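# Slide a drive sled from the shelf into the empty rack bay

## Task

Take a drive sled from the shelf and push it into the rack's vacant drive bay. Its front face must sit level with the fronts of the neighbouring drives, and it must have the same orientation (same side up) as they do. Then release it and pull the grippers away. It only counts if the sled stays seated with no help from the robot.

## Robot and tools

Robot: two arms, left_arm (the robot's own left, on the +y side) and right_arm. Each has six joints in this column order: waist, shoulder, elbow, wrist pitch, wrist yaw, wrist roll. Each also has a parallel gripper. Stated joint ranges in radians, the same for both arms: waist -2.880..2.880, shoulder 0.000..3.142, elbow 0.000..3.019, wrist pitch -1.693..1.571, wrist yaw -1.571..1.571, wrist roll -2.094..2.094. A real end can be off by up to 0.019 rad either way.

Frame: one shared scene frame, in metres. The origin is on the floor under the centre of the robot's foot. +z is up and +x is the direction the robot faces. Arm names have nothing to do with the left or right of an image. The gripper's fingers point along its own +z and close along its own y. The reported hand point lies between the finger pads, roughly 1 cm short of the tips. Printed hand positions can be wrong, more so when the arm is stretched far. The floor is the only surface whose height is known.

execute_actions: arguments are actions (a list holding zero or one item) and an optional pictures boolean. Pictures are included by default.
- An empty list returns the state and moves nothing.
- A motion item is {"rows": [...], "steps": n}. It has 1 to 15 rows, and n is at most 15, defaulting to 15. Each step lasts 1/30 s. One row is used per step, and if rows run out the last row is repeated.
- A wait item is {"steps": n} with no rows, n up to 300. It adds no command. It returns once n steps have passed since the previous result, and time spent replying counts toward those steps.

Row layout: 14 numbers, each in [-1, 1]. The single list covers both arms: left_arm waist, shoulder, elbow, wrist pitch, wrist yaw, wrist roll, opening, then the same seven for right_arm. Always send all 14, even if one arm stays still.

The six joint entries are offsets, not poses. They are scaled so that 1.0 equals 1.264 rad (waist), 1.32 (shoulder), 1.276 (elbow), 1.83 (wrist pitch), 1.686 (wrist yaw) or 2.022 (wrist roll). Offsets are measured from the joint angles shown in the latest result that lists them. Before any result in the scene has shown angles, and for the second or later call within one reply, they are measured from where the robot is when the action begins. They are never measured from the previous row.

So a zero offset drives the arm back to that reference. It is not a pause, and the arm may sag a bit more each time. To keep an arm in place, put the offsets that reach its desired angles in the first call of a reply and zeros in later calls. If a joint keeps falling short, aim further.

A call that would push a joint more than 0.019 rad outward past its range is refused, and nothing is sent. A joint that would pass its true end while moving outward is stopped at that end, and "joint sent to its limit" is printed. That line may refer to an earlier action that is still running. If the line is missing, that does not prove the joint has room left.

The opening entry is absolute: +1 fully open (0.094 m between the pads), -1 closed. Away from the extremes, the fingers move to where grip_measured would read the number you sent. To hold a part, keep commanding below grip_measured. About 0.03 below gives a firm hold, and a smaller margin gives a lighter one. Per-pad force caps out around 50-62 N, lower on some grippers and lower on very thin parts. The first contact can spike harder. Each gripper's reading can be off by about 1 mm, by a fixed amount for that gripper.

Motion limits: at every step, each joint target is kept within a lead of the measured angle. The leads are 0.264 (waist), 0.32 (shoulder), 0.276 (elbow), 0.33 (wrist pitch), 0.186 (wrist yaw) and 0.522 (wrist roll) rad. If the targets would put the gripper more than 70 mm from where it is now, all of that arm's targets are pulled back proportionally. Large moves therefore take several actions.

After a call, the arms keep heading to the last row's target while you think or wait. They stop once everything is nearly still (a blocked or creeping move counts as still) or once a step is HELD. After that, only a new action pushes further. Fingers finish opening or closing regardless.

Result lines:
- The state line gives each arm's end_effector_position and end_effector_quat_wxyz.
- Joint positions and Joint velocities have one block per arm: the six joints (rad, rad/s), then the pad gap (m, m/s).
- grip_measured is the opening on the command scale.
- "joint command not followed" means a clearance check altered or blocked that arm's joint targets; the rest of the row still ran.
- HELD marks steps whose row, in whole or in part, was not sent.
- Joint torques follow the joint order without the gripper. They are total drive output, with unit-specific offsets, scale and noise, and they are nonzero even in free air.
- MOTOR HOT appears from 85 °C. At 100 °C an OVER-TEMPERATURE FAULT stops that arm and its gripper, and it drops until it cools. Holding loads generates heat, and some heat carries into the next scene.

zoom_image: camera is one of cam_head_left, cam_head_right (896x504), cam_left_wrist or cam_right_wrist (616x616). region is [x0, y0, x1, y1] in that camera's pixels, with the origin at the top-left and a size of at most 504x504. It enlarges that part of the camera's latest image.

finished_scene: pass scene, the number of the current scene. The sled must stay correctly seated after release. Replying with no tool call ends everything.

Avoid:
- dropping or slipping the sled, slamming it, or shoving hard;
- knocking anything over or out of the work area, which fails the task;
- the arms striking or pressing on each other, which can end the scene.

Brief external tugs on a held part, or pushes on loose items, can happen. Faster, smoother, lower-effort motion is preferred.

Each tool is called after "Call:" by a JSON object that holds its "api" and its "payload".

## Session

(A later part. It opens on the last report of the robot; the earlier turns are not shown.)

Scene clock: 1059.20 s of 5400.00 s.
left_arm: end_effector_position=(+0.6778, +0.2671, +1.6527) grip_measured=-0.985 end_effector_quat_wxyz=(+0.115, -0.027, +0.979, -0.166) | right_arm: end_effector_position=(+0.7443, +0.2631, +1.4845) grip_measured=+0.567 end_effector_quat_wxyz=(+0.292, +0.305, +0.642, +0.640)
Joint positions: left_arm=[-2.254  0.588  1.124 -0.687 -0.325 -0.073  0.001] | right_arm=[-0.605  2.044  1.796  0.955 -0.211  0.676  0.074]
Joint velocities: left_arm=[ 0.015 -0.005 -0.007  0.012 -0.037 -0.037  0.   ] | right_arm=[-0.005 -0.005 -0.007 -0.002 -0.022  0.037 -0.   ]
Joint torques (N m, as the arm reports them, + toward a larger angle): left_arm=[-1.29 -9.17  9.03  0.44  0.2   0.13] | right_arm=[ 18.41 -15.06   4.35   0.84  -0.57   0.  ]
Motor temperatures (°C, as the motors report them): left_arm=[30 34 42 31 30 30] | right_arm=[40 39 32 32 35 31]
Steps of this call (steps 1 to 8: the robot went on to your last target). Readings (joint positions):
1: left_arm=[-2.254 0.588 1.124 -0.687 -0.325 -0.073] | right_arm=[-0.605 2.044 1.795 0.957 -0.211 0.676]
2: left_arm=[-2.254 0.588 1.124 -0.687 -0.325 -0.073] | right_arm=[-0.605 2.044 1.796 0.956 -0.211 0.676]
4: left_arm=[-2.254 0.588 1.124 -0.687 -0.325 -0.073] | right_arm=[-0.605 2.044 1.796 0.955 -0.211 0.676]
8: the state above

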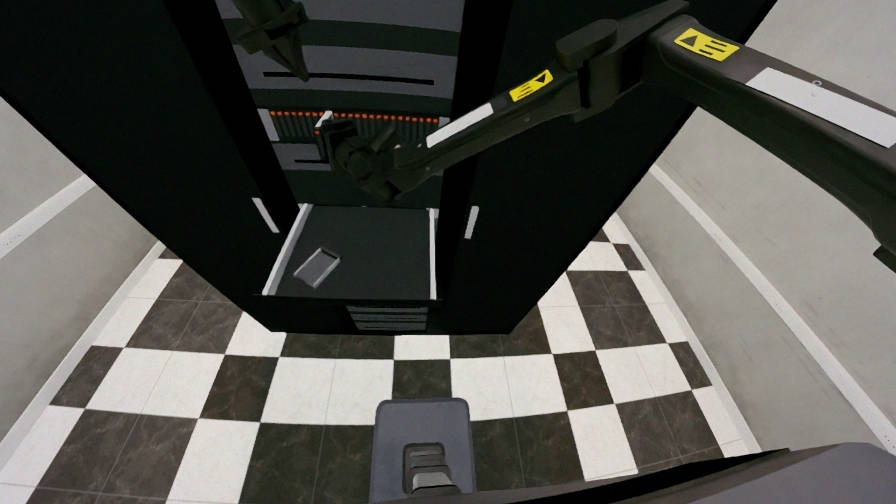

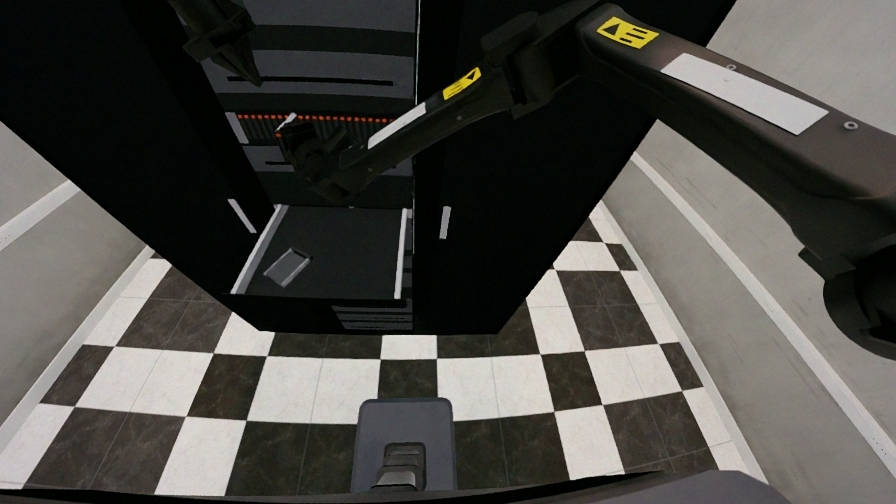

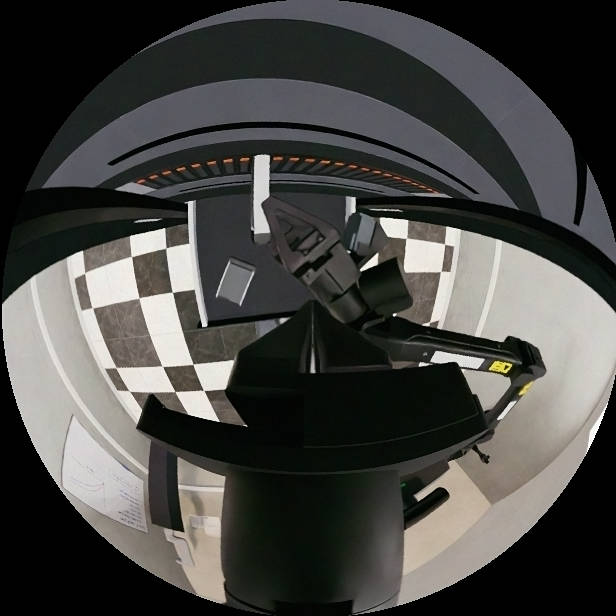

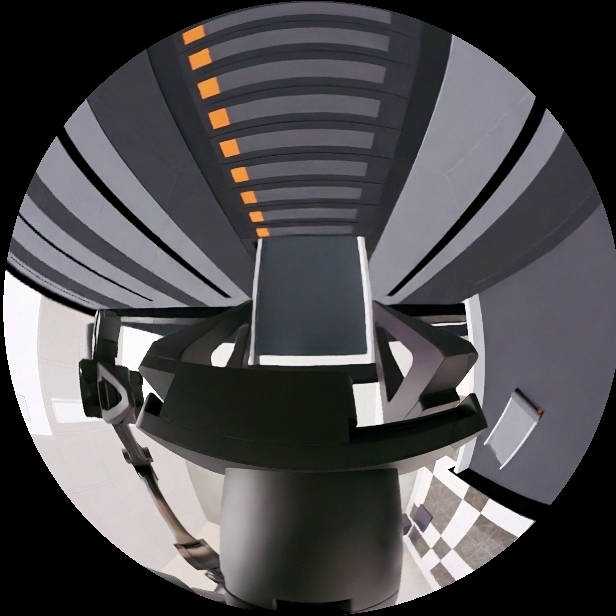

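Call:
{"api": "execute_actions", "payload": {"actions": [{"rows": [[0,0,0.014,0,0,0,-1, 0,0,0.0184,-0.0070,-0.0010,0.0056,0.535],[0,0,0.014,0,0,0,-1, 0,0,0.0217,-0.0091,-0.0006,0.0061,0.535],[0,0,0.014,0,0,0,-1, 0,0,0.0250,-0.0117,0.0001,0.0065,0.535],[0,0,0.014,0,0,0,-1, 0,0,0.0283,-0.0143,0.0008,0.0070,0.535],[0,0,0.014,0,0,0,-1, 0,0,0.0317,-0.0169,0.0016,0.0074,0.535],[0,0,0.014,0,0,0,-1, 0,0,0.0350,-0.0195,0.0023,0.0079,0.535],[0,0,0.014,0,0,0,-1, 0,0,0.0383,-0.0220,0.0031,0.0083,0.535],[0,0,0.014,0,0,0,-1, 0,0,0.0417,-0.0246,0.0038,0.0088,0.535],[0,0,0.014,0,0,0,-1, 0,0,0.0450,-0.0272,0.0046,0.0092,0.535],[0,0,0.014,0,0,0,-1, 0,0,0.0483,-0.0298,0.0054,0.0097,0.535],[0,0,0.014,0,0,0,-1, 0,0,0.0517,-0.0323,0.0061,0.0101,0.535],[0,0,0.014,0,0,0,-1, 0,0,0.0545,-0.0348,0.0069,0.0106,0.535],[0,0,0.014,0,0,0,-1, 0,0,0.0566,-0.0372,0.0076,0.0106,0.535],[0,0,0.014,0,0,0,-1, 0,0,0.0581,-0.0394,0.0084,0.0106,0.535],[0,0,0.014,0,0,0,-1, 0,0,0.0590,-0.0411,0.0092,0.0106,0.535]], "steps": 15}], "pictures": false}}

Call:
{"api": "execute_actions", "payload": {"actions": [{"steps": 8}]}}

Scene clock: 1126.87 s of 5400.00 s.
left_arm: end_effector_position=(+0.6778, +0.2671, +1.6527) grip_measured=-0.985 end_effector_quat_wxyz=(+0.115, -0.027, +0.979, -0.166) | right_arm: end_effector_position=(+0.7638, +0.2635, +1.4862) grip_measured=+0.567 end_effector_quat_wxyz=(+0.289, +0.313, +0.644, +0.636)
Joint positions: left_arm=[-2.254  0.588  1.124 -0.687 -0.325 -0.073  0.001] | right_arm=[-0.605  2.044  1.847  0.902 -0.195  0.687  0.074]
Joint velocities: left_arm=[-0.034 -0.005 -0.022  0.002  0.007  0.007  0.   ] | right_arm=[-0.024 -0.005  0.061 -0.115 -0.007 -0.022 -0.   ]
Joint torques (N m, as the arm reports them, + toward a larger angle): left_arm=[-1.31 -9.16  9.02  0.44  0.2   0.13] | right_arm=[ 18.56 -15.69   4.78   0.97  -0.58   0.03]
Motor temperatures (°C, as the motors report them): left_arm=[30 34 43 31 30 30] | right_arm=[40 40 32 32 35 31]
Steps of this call (steps 1 to 15: the robot went on to your last target; steps 16 to 90: nothing new was sent; then 64.17 s passed at rest; steps 91 to 105: all 15 steps of this action). Readings (joint positions):
91: left_arm=[-2.254 0.588 1.124 -0.687 -0.325 -0.073] | right_arm=[-0.605 2.044 1.796 0.955 -0.211 0.677]
92: left_arm=[-2.254 0.588 1.124 -0.687 -0.325 -0.073] | right_arm=[-0.605 2.044 1.797 0.955 -0.211 0.678]
94: left_arm=[-2.254 0.588 1.124 -0.687 -0.325 -0.073] | right_arm=[-0.605 2.044 1.800 0.951 -0.210 0.678]
98: left_arm=[-2.254 0.588 1.124 -0.687 -0.325 -0.073] | right_arm=[-0.605 2.044 1.818 0.934 -0.204 0.681]
105: the state above

Scene clock: 1127.13 s of 5400.00 s.
left_arm: end_effector_position=(+0.6778, +0.2671, +1.6527) grip_measured=-0.985 end_effector_quat_wxyz=(+0.115, -0.027, +0.979, -0.166) | right_arm: end_effector_position=(+0.7651, +0.2637, +1.4862) grip_measured=+0.567 end_effector_quat_wxyz=(+0.288, +0.313, +0.644, +0.636)
Joint positions: left_arm=[-2.254  0.588  1.124 -0.687 -0.325 -0.073  0.001] | right_arm=[-0.605  2.044  1.851  0.896 -0.194  0.688  0.074]
Joint velocities: left_arm=[-0.015 -0.005  0.017 -0.022  0.007 -0.037  0.001] | right_arm=[ 0.015 -0.024 -0.002 -0.002  0.007 -0.007  0.   ]
Joint torques (N m, as the arm reports them, + toward a larger angle): left_arm=[-1.28 -9.2   9.01  0.44  0.2   0.13] | right_arm=[ 18.51 -15.36   4.71   0.82  -0.57   0.03]
Motor temperatures (°C, as the motors report them): left_arm=[30 34 43 31 30 30] | right_arm=[40 40 32 32 35 31]
Steps of this call (steps 1 to 8: the robot went on to your last target). Readings (joint positions):
1: left_arm=[-2.254 0.588 1.124 -0.687 -0.325 -0.073] | right_arm=[-0.605 2.044 1.849 0.899 -0.194 0.688]
2: left_arm=[-2.254 0.588 1.124 -0.687 -0.325 -0.073] | right_arm=[-0.605 2.044 1.850 0.897 -0.194 0.688]
4: left_arm=[-2.254 0.588 1.124 -0.687 -0.325 -0.073] | right_arm=[-0.605 2.044 1.851 0.896 -0.194 0.688]
8: the state above

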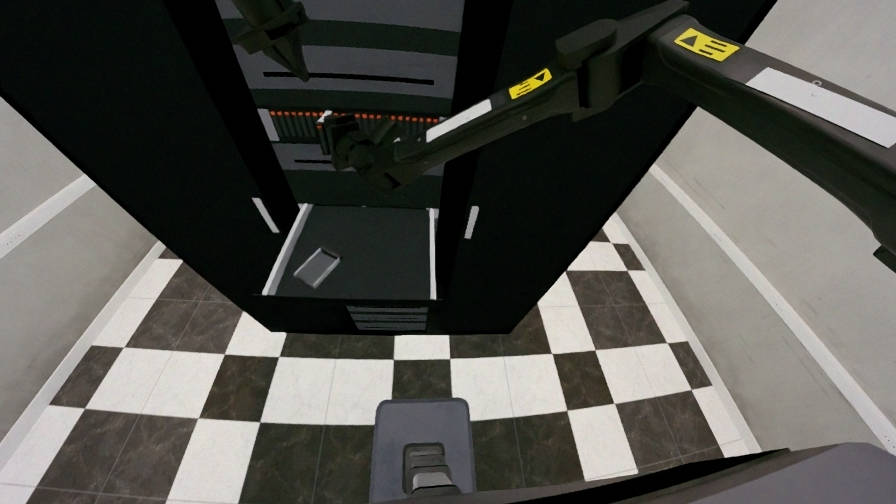

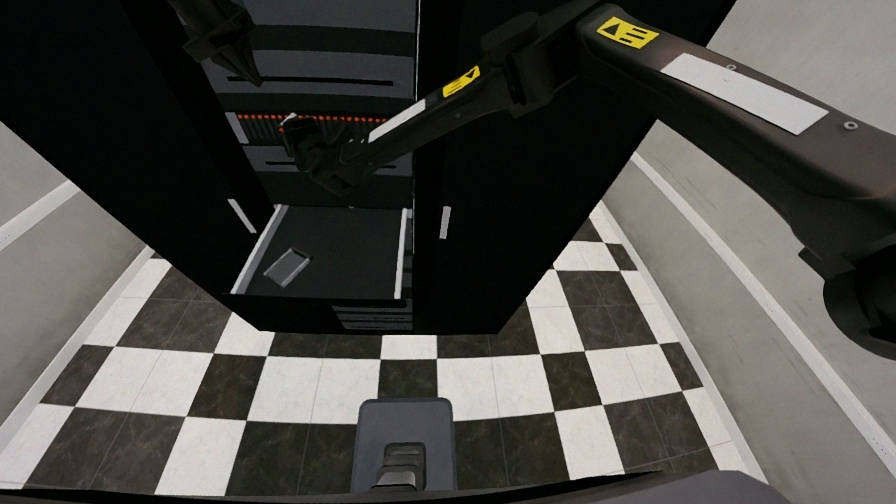

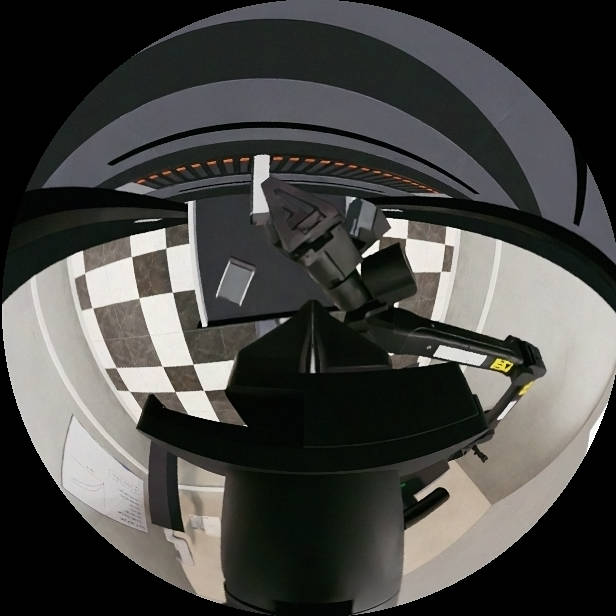

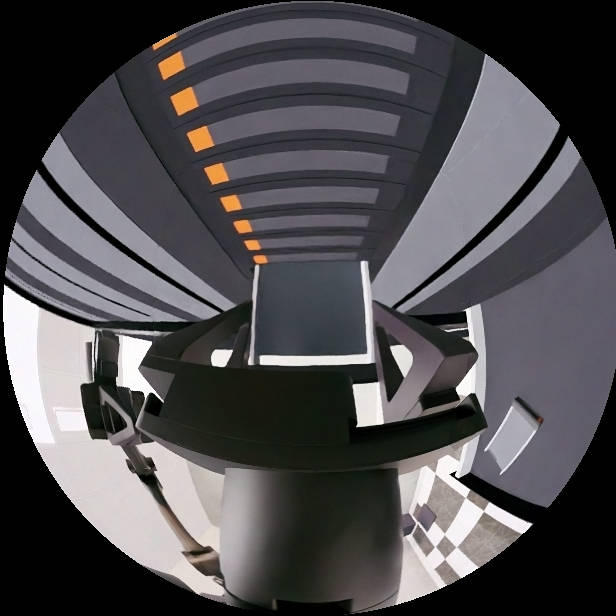

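Call:
{"api": "zoom_image", "payload": {"camera": "cam_left_wrist", "region": [225, 145, 325, 245]}}

Call:
{"api": "zoom_image", "payload": {"camera": "cam_head_left", "region": [290, 90, 410, 190]}}

Region (225, 145, 325, 245) of cam_left_wrist's 616x616 image, scaled by 5.040, with more detail than that image has.

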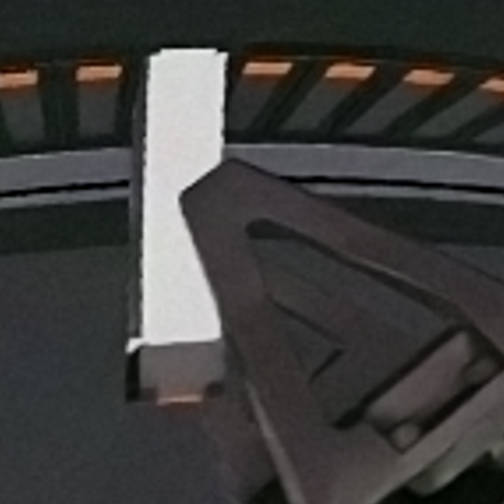

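Region (290, 90, 410, 190) of cam_head_left's 896x504 image, scaled by 4.200, with more detail than that image has.

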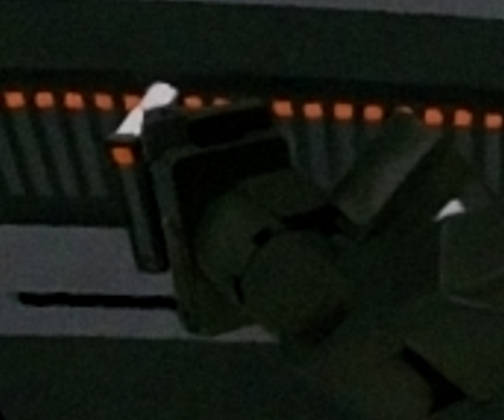

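Call:
{"api": "execute_actions", "payload": {"actions": [{"rows": [[0,0,0.014,0,0,0,-1, 0,0,0.008,0,-0.001,0,0.55],[0,0,0.014,0,0,0,-1, 0,0,0.005,0,-0.001,0,0.565],[0,0,0.014,0,0,0,-1, 0,0,0.004,0,-0.001,0,0.58],[0,0,0.014,0,0,0,-1, 0,0,0.004,0,-0.001,0,0.60],[0,0,0.014,0,0,0,-1, 0,0,0.004,0,-0.001,0,0.63],[0,0,0.014,0,0,0,-1, 0,0,0.004,0,0,0,0.67],[0,0,0.014,0,0,0,-1, 0,0,0.004,0,0,0,0.73],[0,0,0.014,0,0,0,-1, 0.003,0.002,0.004,0.003,0,0,0.82],[0,0,0.014,0,0,0,-1, 0.005,0.004,0.004,0.006,0,0,0.92],[0,0,0.014,0,0,0,-1, 0.007,0.006,0.004,0.009,0,0,1.0]], "steps": 10}], "pictures": false}}

Call:
{"api": "execute_actions", "payload": {"actions": [{"rows": [[0,0,0.014,0,0,0,-1, 0.0104,0.0096,0.004,0.0115,0.001,-0.0045,1],[0,0,0.014,0,0,0,-1, 0.0106,0.0111,0.004,0.0134,0.0015,-0.0054,1],[0,0,0.014,0,0,0,-1, 0.0111,0.0136,0.004,0.0158,0.002,-0.0063,1],[0,0,0.014,0,0,0,-1, 0.0117,0.0172,0.004,0.0199,0.0024,-0.0072,1],[0,0,0.014,0,0,0,-1, 0.0126,0.0217,0.004,0.0257,0.0027,-0.0081,1],[0,0,0.014,0,0,0,-1, 0.0135,0.0267,0.004,0.0330,0.003,-0.0090,1],[0,0,0.014,0,0,0,-1, 0.0144,0.0318,0.004,0.0412,0.0033,-0.0099,1],[0,0,0.014,0,0,0,-1, 0.0153,0.0368,0.004,0.0494,0.0037,-0.0108,1],[0,0,0.014,0,0,0,-1, 0.0162,0.0418,0.004,0.0575,0.004,-0.0117,1],[0,0,0.014,0,0,0,-1, 0.0171,0.0469,0.004,0.0657,0.0044,-0.0126,1],[0,0,0.014,0,0,0,-1, 0.0180,0.0519,0.004,0.0739,0.0047,-0.0134,1],[0,0,0.014,0,0,0,-1, 0.0189,0.0570,0.004,0.0820,0.0051,-0.0134,1],[0,0,0.014,0,0,0,-1, 0.0199,0.0620,0.004,0.0902,0.0054,-0.0134,1],[0,0,0.014,0,0,0,-1, 0.0208,0.0670,0.004,0.0984,0.0058,-0.0134,1],[0,0,0.014,0,0,0,-1, 0.0217,0.0721,0.004,0.1066,0.0061,-0.0134,1]], "steps": 15}], "pictures": false}}

Call:
{"api": "execute_actions", "payload": {"actions": [{"rows": [[0,0,0.014,0,0,0,-1, 0.0135,0.0267,0.004,0.0355,0.0027,0,1],[0,0,0.014,0,0,0,-1, 0.0144,0.0318,0.004,0.0436,0.003,0,1],[0,0,0.014,0,0,0,-1, 0.0153,0.0368,0.004,0.0518,0.0034,0,1],[0,0,0.014,0,0,0,-1, 0.0162,0.0418,0.004,0.0600,0.0037,0,1],[0,0,0.014,0,0,0,-1, 0.0171,0.0469,0.004,0.0682,0.0041,0,1],[0,0,0.014,0,0,0,-1, 0.0180,0.0519,0.004,0.0763,0.0044,0,1],[0,0,0.014,0,0,0,-1, 0.0189,0.0570,0.004,0.0845,0.0048,0,1],[0,0,0.014,0,0,0,-1, 0.0199,0.0620,0.004,0.0927,0.0051,0,1],[0,0,0.014,0,0,0,-1, 0.0207,0.0665,0.004,0.1008,0.0055,0,1],[0,0,0.014,0,0,0,-1, 0.0213,0.0701,0.004,0.1082,0.0058,0,1],[0,0,0.014,0,0,0,-1, 0.0218,0.0726,0.004,0.1139,0.0061,0,1],[0,0,0.014,0,0,0,-1, 0.0220,0.0741,0.004,0.1180,0.0064,0,1],[0,0,0.014,0,0,0,-1, 0.0221,0.0746,0.004,0.1205,0.0067,0,0.9],[0,0,0.014,0,0,0,-1, 0.0221,0.0746,0.004,0.1213,0.0069,0,0.7],[0,0,0.014,0,0,0,-1, 0.0221,0.0746,0.004,0.1213,0.0071,0,-1]], "steps": 15}], "pictures": false}}

Call:
{"api": "execute_actions", "payload": {"actions": [{"steps": 20}]}}

Scene clock: 1247.47 s of 5400.00 s.
left_arm: end_effector_position=(+0.6778, +0.2671, +1.6527) grip_measured=-0.985 end_effector_quat_wxyz=(+0.115, -0.027, +0.979, -0.166) | right_arm: end_effector_position=(+0.7651, +0.2636, +1.4862) grip_measured=+0.969 end_effector_quat_wxyz=(+0.288, +0.313, +0.644, +0.636)
Joint positions: left_arm=[-2.254  0.588  1.124 -0.687 -0.325 -0.073  0.001] | right_arm=[-0.605  2.044  1.851  0.896 -0.194  0.688  0.093]
Joint velocities: left_arm=[-0.015 -0.005  0.012 -0.002  0.037 -0.037 -0.001] | right_arm=[-0.015 -0.005  0.002  0.002 -0.007 -0.007  0.087]
Joint torques (N m, as the arm reports them, + toward a larger angle): left_arm=[-1.29 -9.17  9.03  0.43  0.2   0.13] | right_arm=[ 19.2  -14.89   3.35   1.97  -0.55  -0.09]
Motor temperatures (°C, as the motors report them): left_arm=[30 34 43 31 30 30] | right_arm=[41 40 33 32 35 31]
Steps of this call (steps 1 to 15: the robot went on to your last target; steps 16 to 90: nothing new was sent; then 117.00 s passed at rest; steps 91 to 100: all 10 steps of this action). Readings (joint positions):
91: left_arm=[-2.254 0.588 1.124 -0.687 -0.325 -0.073] | right_arm=[-0.605 2.044 1.851 0.896 -0.194 0.688]
92: left_arm=[-2.254 0.588 1.124 -0.687 -0.325 -0.073] | right_arm=[-0.605 2.044 1.851 0.896 -0.194 0.688]
94: left_arm=[-2.254 0.588 1.124 -0.687 -0.325 -0.073] | right_arm=[-0.605 2.044 1.851 0.896 -0.194 0.688]
98: left_arm=[-2.254 0.588 1.124 -0.687 -0.325 -0.073] | right_arm=[-0.605 2.044 1.851 0.896 -0.194 0.688]
100: the state above

Scene clock: 1247.97 s of 5400.00 s.
left_arm: end_effector_position=(+0.6778, +0.2671, +1.6527) grip_measured=-0.985 end_effector_quat_wxyz=(+0.115, -0.027, +0.979, -0.166) | right_arm: end_effector_position=(+0.7447, +0.2666, +1.4822) grip_measured=+1.000 end_effector_quat_wxyz=(+0.327, +0.318, +0.622, +0.637)
Joint positions: left_arm=[-2.254  0.588  1.124 -0.687 -0.325 -0.073  0.001] | right_arm=[-0.6    2.103  1.851  1.042 -0.187  0.672  0.094]
Joint velocities: left_arm=[-0.015 -0.015 -0.002  0.007 -0.007 -0.081 -0.   ] | right_arm=[ 0.034  0.249 -0.012  0.418  0.022 -0.022  0.   ]
Joint torques (N m, as the arm reports them, + toward a larger angle): left_arm=[-1.28 -9.17  9.03  0.45  0.2   0.13] | right_arm=[ 20.92 -13.28   3.1    1.94  -0.41  -0.2 ]
Motor temperatures (°C, as the motors report them): left_arm=[30 34 43 31 30 30] | right_arm=[41 40 33 32 35 31]
Steps of this call (steps 1 to 15: all 15 steps of this action). Readings (joint positions):
1: left_arm=[-2.254 0.588 1.124 -0.687 -0.325 -0.073] | right_arm=[-0.605 2.044 1.851 0.896 -0.194 0.688]
2: left_arm=[-2.254 0.588 1.124 -0.687 -0.325 -0.073] | right_arm=[-0.605 2.044 1.851 0.897 -0.194 0.687]
4: left_arm=[-2.254 0.588 1.124 -0.687 -0.325 -0.073] | right_arm=[-0.605 2.044 1.851 0.902 -0.193 0.686]
8: left_arm=[-2.254 0.588 1.124 -0.687 -0.325 -0.073] | right_arm=[-0.605 2.053 1.851 0.941 -0.191 0.681]
15: the state above

Scene clock: 1248.47 s of 5400.00 s.
left_arm: end_effector_position=(+0.6778, +0.2671, +1.6527) grip_measured=-0.985 end_effector_quat_wxyz=(+0.115, -0.027, +0.979, -0.166) | right_arm: end_effector_position=(+0.7059, +0.2719, +1.4767) grip_measured=+0.552 end_effector_quat_wxyz=(+0.366, +0.330, +0.588, +0.641)
Joint positions: left_arm=[-2.254  0.588  1.124 -0.687 -0.325 -0.073  0.001] | right_arm=[-0.589  2.192  1.851  1.237 -0.179  0.671  0.073]
Joint velocities: left_arm=[ 0.005 -0.015  0.007  0.002  0.022  0.007 -0.   ] | right_arm=[ 0.015  0.054 -0.002  0.076 -0.037 -0.007 -0.42 ]
Joint torques (N m, as the arm reports them, + toward a larger angle): left_arm=[-1.3  -9.19  9.02  0.45  0.2   0.13] | right_arm=[ 21.17 -13.26   2.64   2.05  -0.36  -0.09]
Motor temperatures (°C, as the motors report them): left_arm=[30 34 43 31 30 30] | right_arm=[41 40 33 32 35 31]
Steps of this call (steps 1 to 15: all 15 steps of this action). Readings (joint positions):
1: left_arm=[-2.254 0.588 1.124 -0.687 -0.325 -0.073] | right_arm=[-0.598 2.111 1.851 1.057 -0.186 0.671]
2: left_arm=[-2.254 0.588 1.124 -0.687 -0.325 -0.073] | right_arm=[-0.597 2.120 1.851 1.071 -0.186 0.671]
4: left_arm=[-2.254 0.588 1.124 -0.687 -0.325 -0.073] | right_arm=[-0.595 2.136 1.851 1.101 -0.185 0.671]
8: left_arm=[-2.254 0.588 1.124 -0.687 -0.325 -0.073] | right_arm=[-0.593 2.162 1.851 1.160 -0.182 0.671]
15: the state above

Scene clock: 1249.13 s of 5400.00 s.
left_arm: end_effector_position=(+0.6778, +0.2671, +1.6527) grip_measured=-0.985 end_effector_quat_wxyz=(+0.115, -0.027, +0.979, -0.166) | right_arm: end_effector_position=(+0.7053, +0.2718, +1.4777) grip_measured=-0.985 end_effector_quat_wxyz=(+0.368, +0.330, +0.587, +0.641)
Joint positions: left_arm=[-2.254  0.588  1.124 -0.687 -0.325 -0.073  0.001] | right_arm=[-0.587  2.193  1.851  1.243 -0.178  0.671  0.001]
Joint velocities: left_arm=[-0.024  0.015 -0.017 -0.012 -0.095 -0.022 -0.001] | right_arm=[-0.015  0.005  0.002  0.002  0.022 -0.037 -0.   ]
Joint torques (N m, as the arm reports them, + toward a larger angle): left_arm=[-1.23 -9.2   9.02  0.45  0.2   0.12] | right_arm=[ 21.09 -13.24   2.59   2.18  -0.41  -0.09]
Motor temperatures (°C, as the motors report them): left_arm=[30 34 43 31 30 30] | right_arm=[41 40 33 32 35 31]
Steps of this call (steps 1 to 15: the robot went on to your last target; steps 16 to 20: nothing new was sent). Readings (joint positions):
1: left_arm=[-2.254 0.588 1.124 -0.687 -0.325 -0.073] | right_arm=[-0.588 2.193 1.851 1.239 -0.179 0.671]
2: left_arm=[-2.254 0.588 1.124 -0.687 -0.325 -0.073] | right_arm=[-0.588 2.193 1.851 1.240 -0.178 0.671]
4: left_arm=[-2.254 0.588 1.124 -0.687 -0.325 -0.073] | right_arm=[-0.587 2.193 1.851 1.242 -0.178 0.671]
8: left_arm=[-2.254 0.588 1.124 -0.687 -0.325 -0.073] | right_arm=[-0.587 2.193 1.851 1.243 -0.178 0.671]
20: the state above
All arms were judged still, so your last target was given up. Only a new action makes them travel on or press farther. Fingers that are still opening or closing keep moving.

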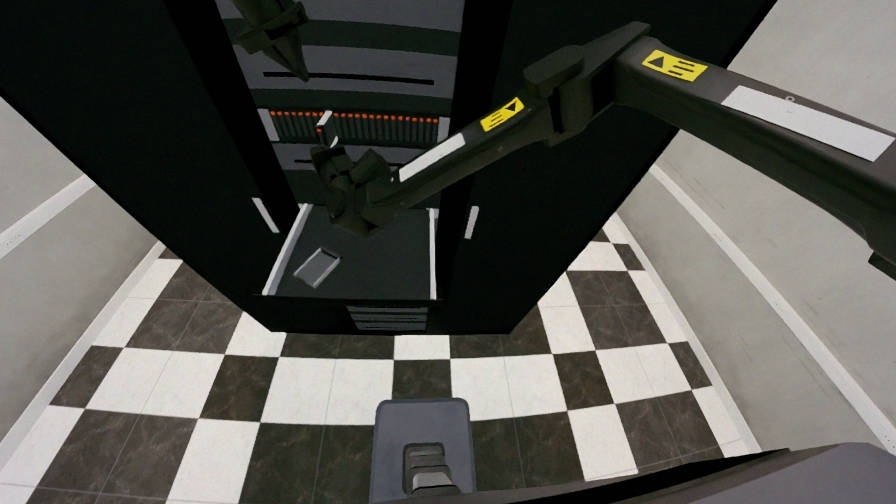

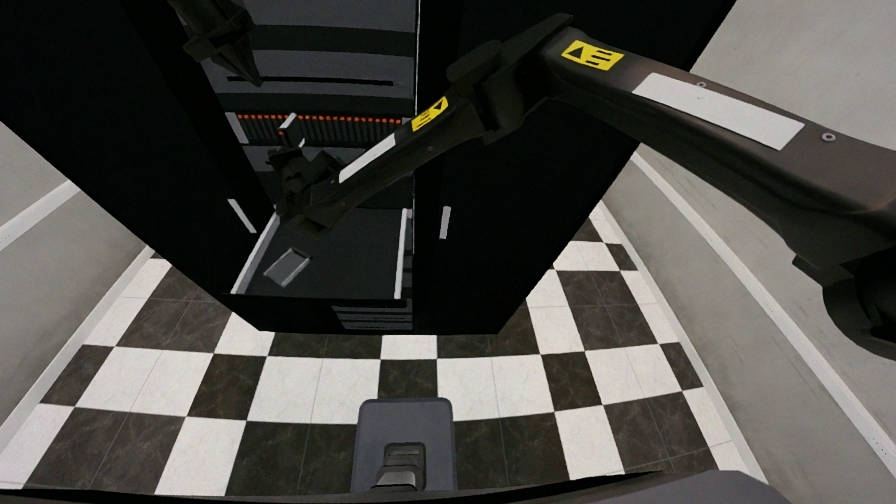

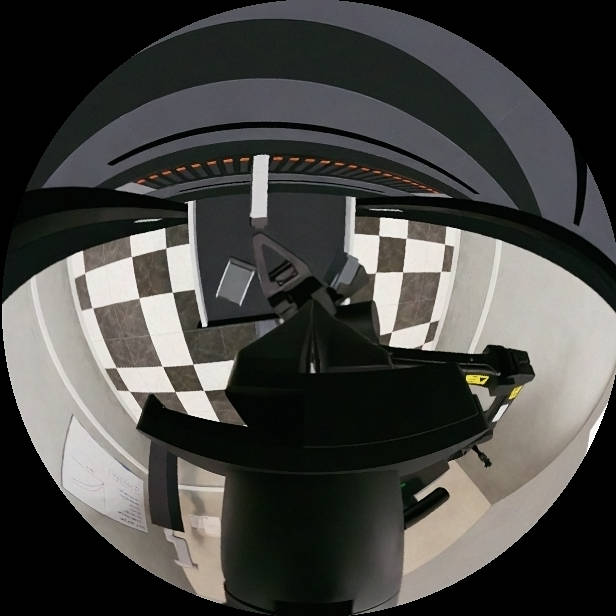

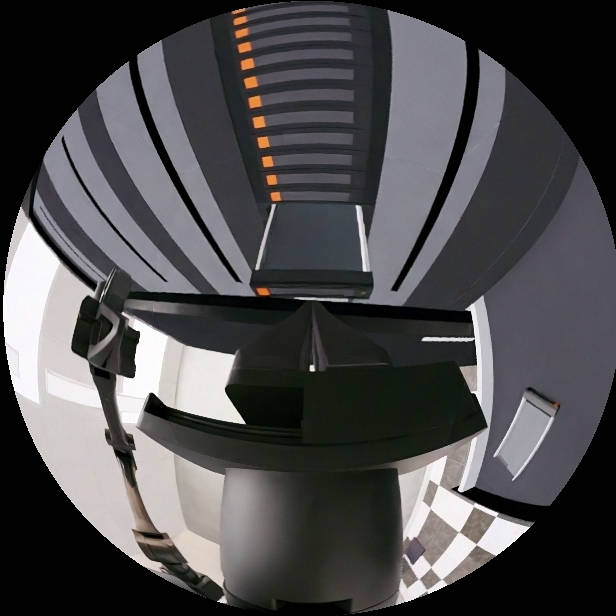

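Call:
{"api": "zoom_image", "payload": {"camera": "cam_left_wrist", "region": [225, 150, 325, 250]}}

Call:
{"api": "zoom_image", "payload": {"camera": "cam_right_wrist", "region": [244, 250, 384, 330]}}

Call:
{"api": "zoom_image", "payload": {"camera": "cam_left_wrist", "region": [235, 205, 291, 261]}}

Region (225, 150, 325, 250) of cam_left_wrist's 616x616 image, scaled by 5.040, with more detail than that image has.

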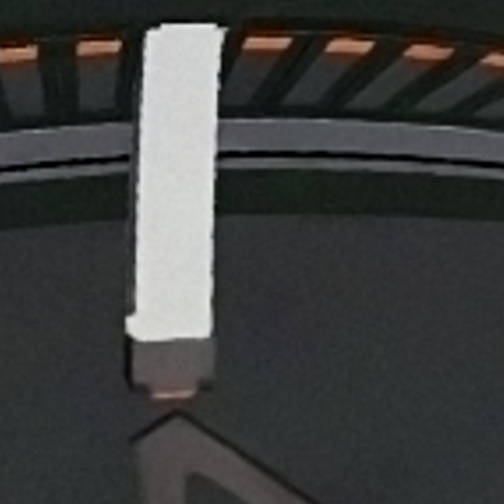

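Region (244, 250, 384, 330) of cam_right_wrist's 616x616 image, scaled by 3.600, with more detail than that image has; it fills the top 288 rows of this view, and the rest is white.

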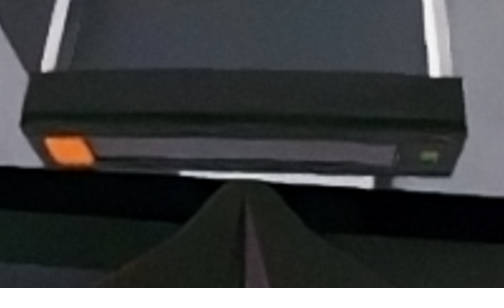

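Region (235, 205, 291, 261) of cam_left_wrist's 616x616 image, scaled by 9.000, with more detail than that image has.

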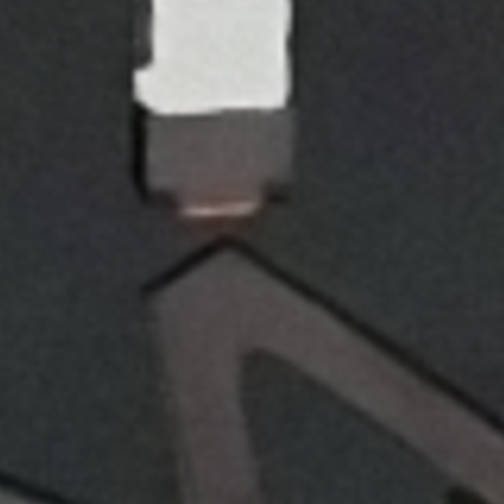

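Call:
{"api": "zoom_image", "payload": {"camera": "cam_right_wrist", "region": [244, 262, 300, 318]}}

Call:
{"api": "zoom_image", "payload": {"camera": "cam_right_wrist", "region": [325, 262, 381, 318]}}

Call:
{"api": "zoom_image", "payload": {"camera": "cam_right_wrist", "region": [284, 262, 340, 318]}}

Region (244, 262, 300, 318) of cam_right_wrist's 616x616 image, scaled by 9.000, with more detail than that image has.

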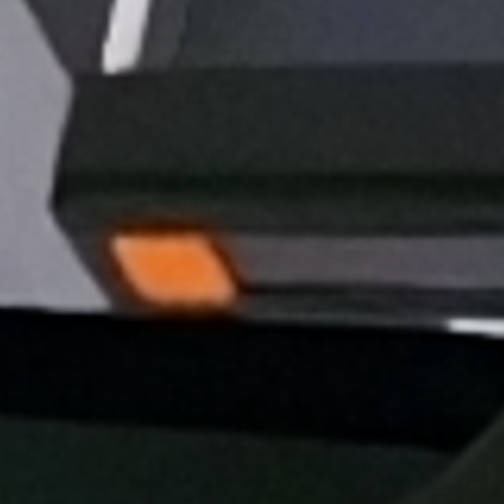

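Region (325, 262, 381, 318) of cam_right_wrist's 616x616 image, scaled by 9.000, with more detail than that image has.

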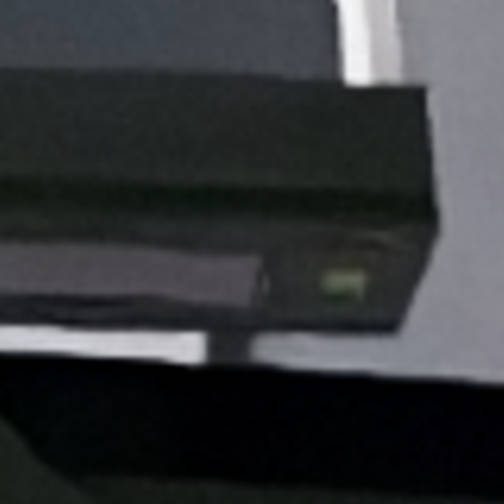

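Region (284, 262, 340, 318) of cam_right_wrist's 616x616 image, scaled by 9.000, with more detail than that image has.

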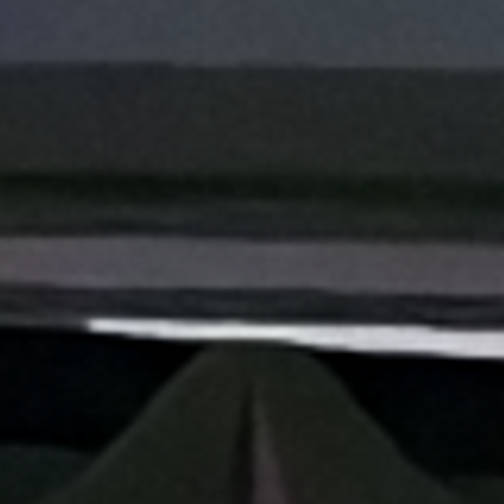

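Call:
{"api": "execute_actions", "payload": {"actions": [{"rows": [[0,0,0.014,0,0,0,-1, 0,0,0.0150,-0.0092,-0.0047,0,-1],[0,0,0.014,0,0,0,-1, 0,0,0.0173,-0.0107,-0.0077,0,-1],[0,0,0.014,0,0,0,-1, 0,-0.001,0.0202,-0.0127,-0.0107,0,-1],[0,0,0.014,0,0,0,-1, 0,-0.002,0.0234,-0.0150,-0.0136,0,-1],[0,0,0.014,0,0,0,-1, 0,-0.002,0.0266,-0.0176,-0.0160,0,-1],[0,0,0.014,0,0,0,-1, 0,-0.003,0.0292,-0.0202,-0.0178,0,-1],[0,0,0.014,0,0,0,-1, 0,-0.003,0.0313,-0.0218,-0.0178,0,-1],[0,0,0.014,0,0,0,-1, 0,-0.004,0.0343,-0.0231,-0.0130,0,-1],[0,0,0.014,0,0,0,-1, 0,-0.004,0.0375,-0.0244,-0.0114,0,-1],[0,0,0.014,0,0,0,-1, 0,-0.005,0.0411,-0.0258,-0.0104,0,-1],[0,0,0.014,0,0,0,-1, 0,-0.005,0.0450,-0.0274,-0.0096,0,-1],[0,0,0.014,0,0,0,-1, 0,-0.005,0.0493,-0.0293,-0.0087,0,-1],[0,0,0.014,0,0,0,-1, 0,-0.005,0.0531,-0.0315,-0.0077,0,-1],[0,0,0.014,0,0,0,-1, 0,-0.005,0.0573,-0.0340,-0.0066,0,-1],[0,0,0.014,0,0,0,-1, 0,-0.005,0.0617,-0.0367,-0.0053,0,-1]], "steps": 15}], "pictures": false}}

Call:
{"api": "execute_actions", "payload": {"actions": [{"rows": [[0,0,0.014,0,0,0,-1, 0,-0.005,0.0319,-0.0152,0.0056,0,-1],[0,0,0.014,0,0,0,-1, 0,-0.005,0.0364,-0.0181,0.0069,0,-1],[0,0,0.014,0,0,0,-1, 0,-0.005,0.0408,-0.0209,0.0083,0,-1],[0,0,0.014,0,0,0,-1, 0,-0.005,0.0452,-0.0238,0.0097,0,-1],[0,0,0.014,0,0,0,-1, 0,-0.005,0.0498,-0.0266,0.0111,0,-1],[0,0,0.014,0,0,0,-1, 0,-0.005,0.0543,-0.0297,0.0125,0,-1],[0,0,0.014,0,0,0,-1, 0,-0.005,0.0589,-0.0331,0.0139,0,-1],[0,0,0.014,0,0,0,-1, 0,-0.005,0.0635,-0.0365,0.0155,0,-1],[0,0,0.014,0,0,0,-1, 0,-0.005,0.0680,-0.0399,0.0171,0,-1],[0,0,0.014,0,0,0,-1, 0,-0.005,0.0726,-0.0433,0.0187,0,-1],[0,0,0.014,0,0,0,-1, 0,-0.005,0.0772,-0.0468,0.0203,0,-1],[0,0,0.014,0,0,0,-1, 0,-0.005,0.0818,-0.0502,0.0219,0,-1],[0,0,0.014,0,0,0,-1, 0,-0.005,0.0864,-0.0536,0.0235,0,-1],[0,0,0.014,0,0,0,-1, 0,-0.005,0.0910,-0.0570,0.0251,0,-1],[0,0,0.014,0,0,0,-1, 0,-0.005,0.0956,-0.0604,0.0267,0,-1]], "steps": 15}], "pictures": false}}

Call:
{"api": "execute_actions", "payload": {"actions": [{"rows": [[0,0,0.014,0,0,0,-1, 0,-0.005,0.0330,-0.0172,0.0061,0,-1],[0,0,0.014,0,0,0,-1, 0,-0.005,0.0378,-0.0208,0.0077,0,-1],[0,0,0.014,0,0,0,-1, 0,-0.005,0.0426,-0.0249,0.0094,0,-1],[0,0,0.014,0,0,0,-1, 0,-0.005,0.0473,-0.0291,0.0112,0,-1],[0,0,0.014,0,0,0,-1, 0,-0.005,0.0522,-0.0332,0.0129,0,-1],[0,0,0.014,0,0,0,-1, 0,-0.005,0.0568,-0.0374,0.0147,0,-1],[0,0,0.014,0,0,0,-1, 0,-0.005,0.0611,-0.0414,0.0164,0,-1],[0,0,0.014,0,0,0,-1, 0,-0.005,0.0651,-0.0451,0.0181,0,-1],[0,0,0.014,0,0,0,-1, 0,-0.005,0.0686,-0.0484,0.0197,0,-1],[0,0,0.014,0,0,0,-1, 0,-0.005,0.0717,-0.0514,0.0211,0,-1],[0,0,0.014,0,0,0,-1, 0,-0.005,0.0744,-0.0540,0.0223,0,-1],[0,0,0.014,0,0,0,-1, 0,-0.005,0.0766,-0.0562,0.0234,0,-1],[0,0,0.014,0,0,0,-1, 0,-0.005,0.0785,-0.0581,0.0243,0,-1],[0,0,0.014,0,0,0,-1, 0,-0.005,0.0803,-0.0598,0.0250,0,-1],[0,0,0.014,0,0,0,-1, 0,-0.005,0.0821,-0.0613,0.0257,0,-1]], "steps": 15}], "pictures": false}}

Call:
{"api": "execute_actions", "payload": {"actions": [{"rows": [[0,0,0.014,0,0,0,-1, 0,-0.005,0.0204,-0.009,0.003,0,-1],[0,0,0.014,0,0,0,-1, 0,-0.005,0.0222,-0.009,0.003,0,-1],[0,0,0.014,0,0,0,-1, 0,-0.006,0.0240,-0.008,0.0035,0,-1],[0,0,0.014,0,0,0,-1, 0,-0.006,0.0258,-0.007,0.0035,0,-1],[0,0,0.014,0,0,0,-1, 0,-0.006,0.0276,-0.006,0.004,0,-1],[0,0,0.014,0,0,0,-1, 0,-0.007,0.0294,-0.005,0.004,0,-1],[0,0,0.014,0,0,0,-1, 0,-0.007,0.0312,-0.004,0.0045,0,-1],[0,0,0.014,0,0,0,-1, 0,-0.008,0.0330,-0.003,0.0045,0,-1],[0,0,0.014,0,0,0,-1, 0,-0.009,0.0348,-0.002,0.005,0,-1],[0,0,0.014,0,0,0,-1, 0,-0.010,0.0366,-0.001,0.005,0,-1],[0,0,0.014,0,0,0,-1, 0,-0.011,0.0384,0,0.0055,0,-1],[0,0,0.014,0,0,0,-1, 0,-0.012,0.0402,0,0.0055,0,-1],[0,0,0.014,0,0,0,-1, 0,-0.013,0.0420,0,0.006,0,-1],[0,0,0.014,0,0,0,-1, 0,-0.0135,0.0430,0,0.006,0,-1]], "steps": 15}], "pictures": false}}

Call:
{"api": "execute_actions", "payload": {"actions": [{"steps": 5}]}}

Scene clock: 1369.63 s of 5400.00 s.
left_arm: end_effector_position=(+0.6778, +0.2671, +1.6527) grip_measured=-0.985 end_effector_quat_wxyz=(+0.115, -0.027, +0.979, -0.166) | right_arm: end_effector_position=(+0.7157, +0.2777, +1.4823) grip_measured=-0.985 end_effector_quat_wxyz=(+0.363, +0.322, +0.586, +0.649)
Joint positions: left_arm=[-2.254  0.588  1.124 -0.687 -0.325 -0.073  0.001] | right_arm=[-0.587  2.193  1.886  1.2   -0.202  0.671  0.001]
Joint velocities: left_arm=[-0.015 -0.005  0.007 -0.002  0.037  0.066 -0.001] | right_arm=[ 0.005 -0.015  0.032 -0.134  0.037  0.037 -0.002]
Joint torques (N m, as the arm reports them, + toward a larger angle): left_arm=[-1.3  -9.18  9.02  0.45  0.2   0.13] | right_arm=[ 19.85 -15.42   5.85   0.86  -0.04  -0.06]
Motor temperatures (°C, as the motors report them): left_arm=[30 34 43 31 30 30] | right_arm=[42 39 32 32 34 31]
Steps of this call (steps 1 to 90: nothing new was sent; then 117.00 s passed at rest; steps 91 to 105: all 15 steps of this action). Readings (joint positions):
91: left_arm=[-2.254 0.588 1.124 -0.687 -0.325 -0.073] | right_arm=[-0.587 2.193 1.851 1.243 -0.181 0.671]
92: left_arm=[-2.254 0.588 1.124 -0.687 -0.325 -0.073] | right_arm=[-0.587 2.193 1.851 1.243 -0.185 0.671]
94: left_arm=[-2.254 0.588 1.124 -0.687 -0.325 -0.073] | right_arm=[-0.587 2.193 1.855 1.238 -0.194 0.671]
98: left_arm=[-2.254 0.588 1.124 -0.687 -0.325 -0.073] | right_arm=[-0.587 2.193 1.871 1.223 -0.204 0.671]
105: the state above

Scene clock: 1370.13 s of 5400.00 s.
left_arm: end_effector_position=(+0.6778, +0.2671, +1.6527) grip_measured=-0.985 end_effector_quat_wxyz=(+0.115, -0.027, +0.979, -0.166) | right_arm: end_effector_position=(+0.7283, +0.2909, +1.4753) grip_measured=-0.985 end_effector_quat_wxyz=(+0.347, +0.328, +0.602, +0.640)
Joint positions: left_arm=[-2.254  0.588  1.124 -0.687 -0.325 -0.073  0.001] | right_arm=[-0.581  2.209  1.951  1.107 -0.172  0.671  0.001]
Joint velocities: left_arm=[-0.015 -0.005 -0.012  0.002  0.022  0.007 -0.   ] | right_arm=[ 0.054  0.024  0.129 -0.212  0.051 -0.022 -0.   ]
Joint torques (N m, as the arm reports them, + toward a larger angle): left_arm=[-1.27 -9.16  9.03  0.45  0.2   0.13] | right_arm=[ 19.88 -16.52   6.93   1.3   -0.05  -0.09]
Motor temperatures (°C, as the motors report them): left_arm=[30 34 43 31 30 30] | right_arm=[42 39 32 32 34 31]
Steps of this call (steps 1 to 15: all 15 steps of this action). Readings (joint positions):
1: left_arm=[-2.254 0.588 1.124 -0.687 -0.325 -0.073] | right_arm=[-0.586 2.193 1.887 1.196 -0.202 0.671]
2: left_arm=[-2.254 0.588 1.124 -0.687 -0.325 -0.073] | right_arm=[-0.586 2.193 1.888 1.192 -0.202 0.671]
4: left_arm=[-2.254 0.588 1.124 -0.687 -0.325 -0.073] | right_arm=[-0.586 2.194 1.892 1.182 -0.201 0.671]
8: left_arm=[-2.254 0.588 1.124 -0.687 -0.325 -0.073] | right_arm=[-0.585 2.200 1.905 1.165 -0.196 0.671]
15: the state above

Scene clock: 1370.63 s of 5400.00 s.
left_arm: end_effector_position=(+0.6778, +0.2671, +1.6527) grip_measured=-0.985 end_effector_quat_wxyz=(+0.115, -0.027, +0.979, -0.166) | right_arm: end_effector_position=(+0.7370, +0.3044, +1.4684) grip_measured=-0.985 end_effector_quat_wxyz=(+0.325, +0.333, +0.621, +0.631)
Joint positions: left_arm=[-2.254  0.588  1.124 -0.687 -0.325 -0.073  0.001] | right_arm=[-0.575  2.219  2.004  1.008 -0.143  0.671  0.001]
Joint velocities: left_arm=[-0.005 -0.024 -0.012 -0.007 -0.022 -0.037 -0.001] | right_arm=[-0.005 -0.015  0.056 -0.1    0.066 -0.037  0.   ]
Joint torques (N m, as the arm reports them, + toward a larger angle): left_arm=[-1.29 -9.18  9.03  0.43  0.2   0.13] | right_arm=[ 19.88 -17.1    6.79   1.1   -0.07  -0.08]
Motor temperatures (°C, as the motors report them): left_arm=[30 34 43 31 30 30] | right_arm=[42 39 32 32 34 31]
Steps of this call (steps 1 to 15: all 15 steps of this action). Readings (joint positions):
1: left_arm=[-2.254 0.588 1.124 -0.687 -0.325 -0.073] | right_arm=[-0.580 2.211 1.953 1.099 -0.171 0.671]
2: left_arm=[-2.254 0.588 1.124 -0.687 -0.325 -0.073] | right_arm=[-0.580 2.211 1.956 1.093 -0.170 0.671]
4: left_arm=[-2.254 0.588 1.124 -0.687 -0.325 -0.073] | right_arm=[-0.579 2.211 1.962 1.079 -0.169 0.671]
8: left_arm=[-2.254 0.588 1.124 -0.687 -0.325 -0.073] | right_arm=[-0.577 2.214 1.981 1.046 -0.157 0.671]
15: the state above

Scene clock: 1371.13 s of 5400.00 s.
left_arm: end_effector_position=(+0.6778, +0.2671, +1.6527) grip_measured=-0.985 end_effector_quat_wxyz=(+0.115, -0.027, +0.979, -0.166) | right_arm: end_effector_position=(+0.7372, +0.3056, +1.4684) grip_measured=-0.985 end_effector_quat_wxyz=(+0.324, +0.332, +0.621, +0.631)
Joint positions: left_arm=[-2.254  0.588  1.124 -0.687 -0.325 -0.073  0.001] | right_arm=[-0.574  2.221  2.009  1.003 -0.143  0.671  0.001]
Joint velocities: left_arm=[ 0.015 -0.015 -0.012 -0.007  0.037  0.022  0.   ] | right_arm=[-0.005  0.005  0.027 -0.002  0.051 -0.022  0.002]
Joint torques (N m, as the arm reports them, + toward a larger angle): left_arm=[-1.24 -9.16  9.02  0.44  0.2   0.13] | right_arm=[ 20.91 -16.07   7.07   1.6   -0.13  -0.08]
Motor temperatures (°C, as the motors report them): left_arm=[30 34 43 31 30 30] | right_arm=[42 39 32 32 34 31]
Steps of this call (steps 1 to 15: all 15 steps of this action). Readings (joint positions):
1: left_arm=[-2.254 0.588 1.124 -0.687 -0.325 -0.073] | right_arm=[-0.574 2.220 2.004 1.005 -0.143 0.671]
2: left_arm=[-2.254 0.588 1.124 -0.687 -0.325 -0.073] | right_arm=[-0.574 2.220 2.004 1.003 -0.143 0.671]
4: left_arm=[-2.254 0.588 1.124 -0.687 -0.325 -0.073] | right_arm=[-0.574 2.220 2.004 1.003 -0.143 0.671]
8: left_arm=[-2.254 0.588 1.124 -0.687 -0.325 -0.073] | right_arm=[-0.574 2.220 2.006 1.003 -0.143 0.671]
15: the state above

Scene clock: 1371.30 s of 5400.00 s.
left_arm: end_effector_position=(+0.6778, +0.2671, +1.6527) grip_measured=-0.985 end_effector_quat_wxyz=(+0.115, -0.027, +0.979, -0.166) | right_arm: end_effector_position=(+0.7375, +0.3056, +1.4685) grip_measured=-0.985 end_effector_quat_wxyz=(+0.325, +0.333, +0.621, +0.631)
Joint positions: left_arm=[-2.254  0.588  1.124 -0.687 -0.325 -0.073  0.001] | right_arm=[-0.574  2.222  2.01   1.003 -0.142  0.671  0.001]
Joint velocities: left_arm=[-0.005  0.005  0.007 -0.012 -0.051  0.037 -0.001] | right_arm=[ 0.005 -0.024  0.002  0.012 -0.066 -0.007 -0.002]
Joint torques (N m, as the arm reports them, + toward a larger angle): left_arm=[-1.27 -9.17  9.02  0.44  0.2   0.12] | right_arm=[ 20.57 -16.29   7.14   1.53  -0.13  -0.07]
Motor temperatures (°C, as the motors report them): left_arm=[30 34 43 31 30 30] | right_arm=[42 39 32 32 34 31]
Steps of this call (steps 1 to 5: the robot went on to your last target). Readings (joint positions):
1: left_arm=[-2.254 0.588 1.124 -0.687 -0.325 -0.073] | right_arm=[-0.574 2.221 2.009 1.003 -0.142 0.671]
2: left_arm=[-2.254 0.588 1.124 -0.687 -0.325 -0.073] | right_arm=[-0.574 2.222 2.010 1.003 -0.142 0.671]
4: left_arm=[-2.254 0.588 1.124 -0.687 -0.325 -0.073] | right_arm=[-0.574 2.222 2.010 1.003 -0.142 0.671]
5: the state above

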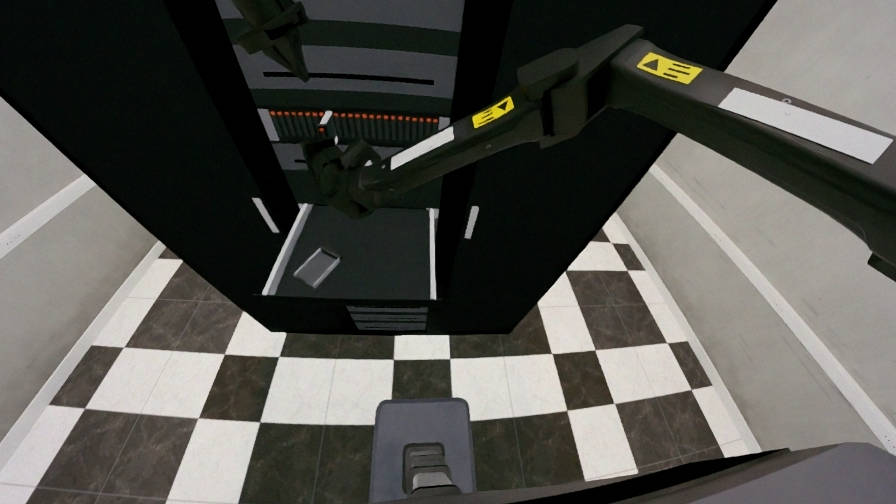

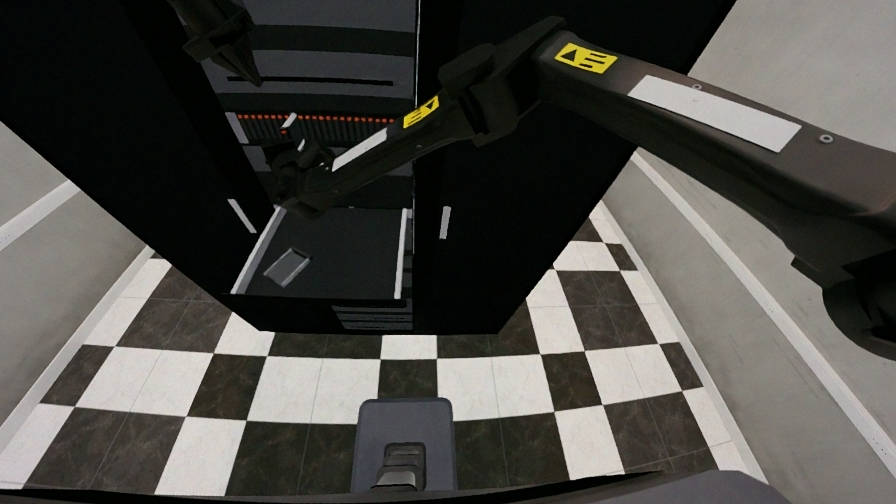

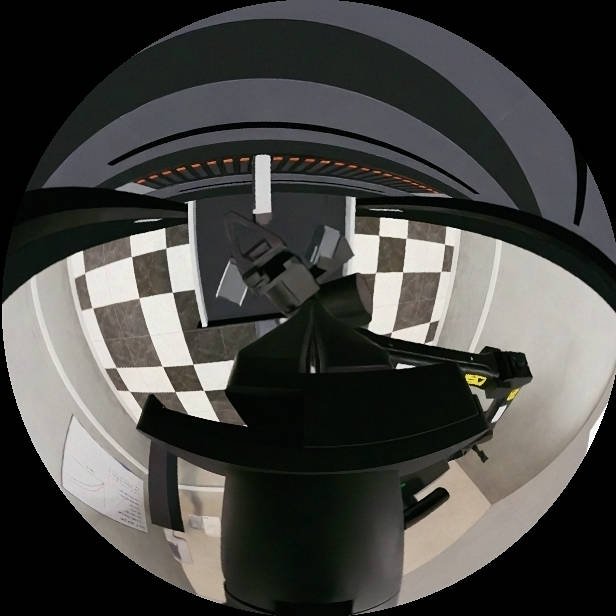

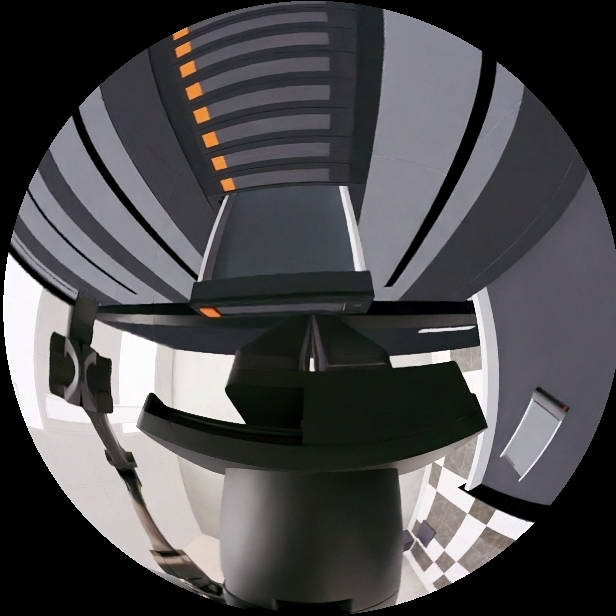

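Call:
{"api": "zoom_image", "payload": {"camera": "cam_left_wrist", "region": [210, 145, 310, 245]}}

Call:
{"api": "zoom_image", "payload": {"camera": "cam_right_wrist", "region": [180, 170, 390, 330]}}

Region (210, 145, 310, 245) of cam_left_wrist's 616x616 image, scaled by 5.040, with more detail than that image has.

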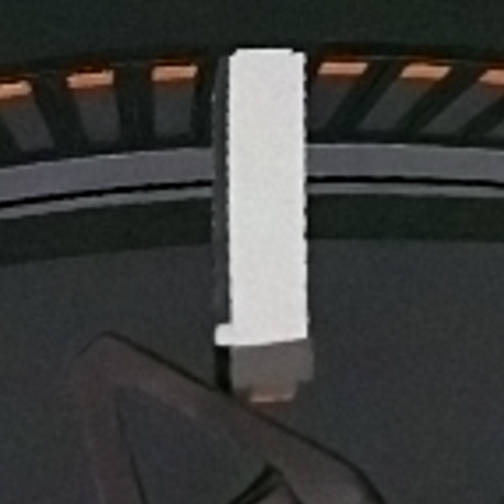

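Region (180, 170, 390, 330) of cam_right_wrist's 616x616 image, scaled by 2.400, with more detail than that image has; it fills the top 384 rows of this view, and the rest is white.

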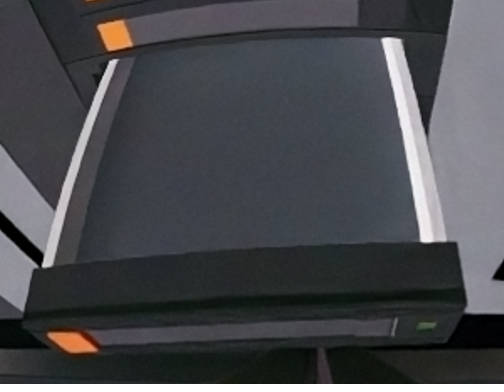

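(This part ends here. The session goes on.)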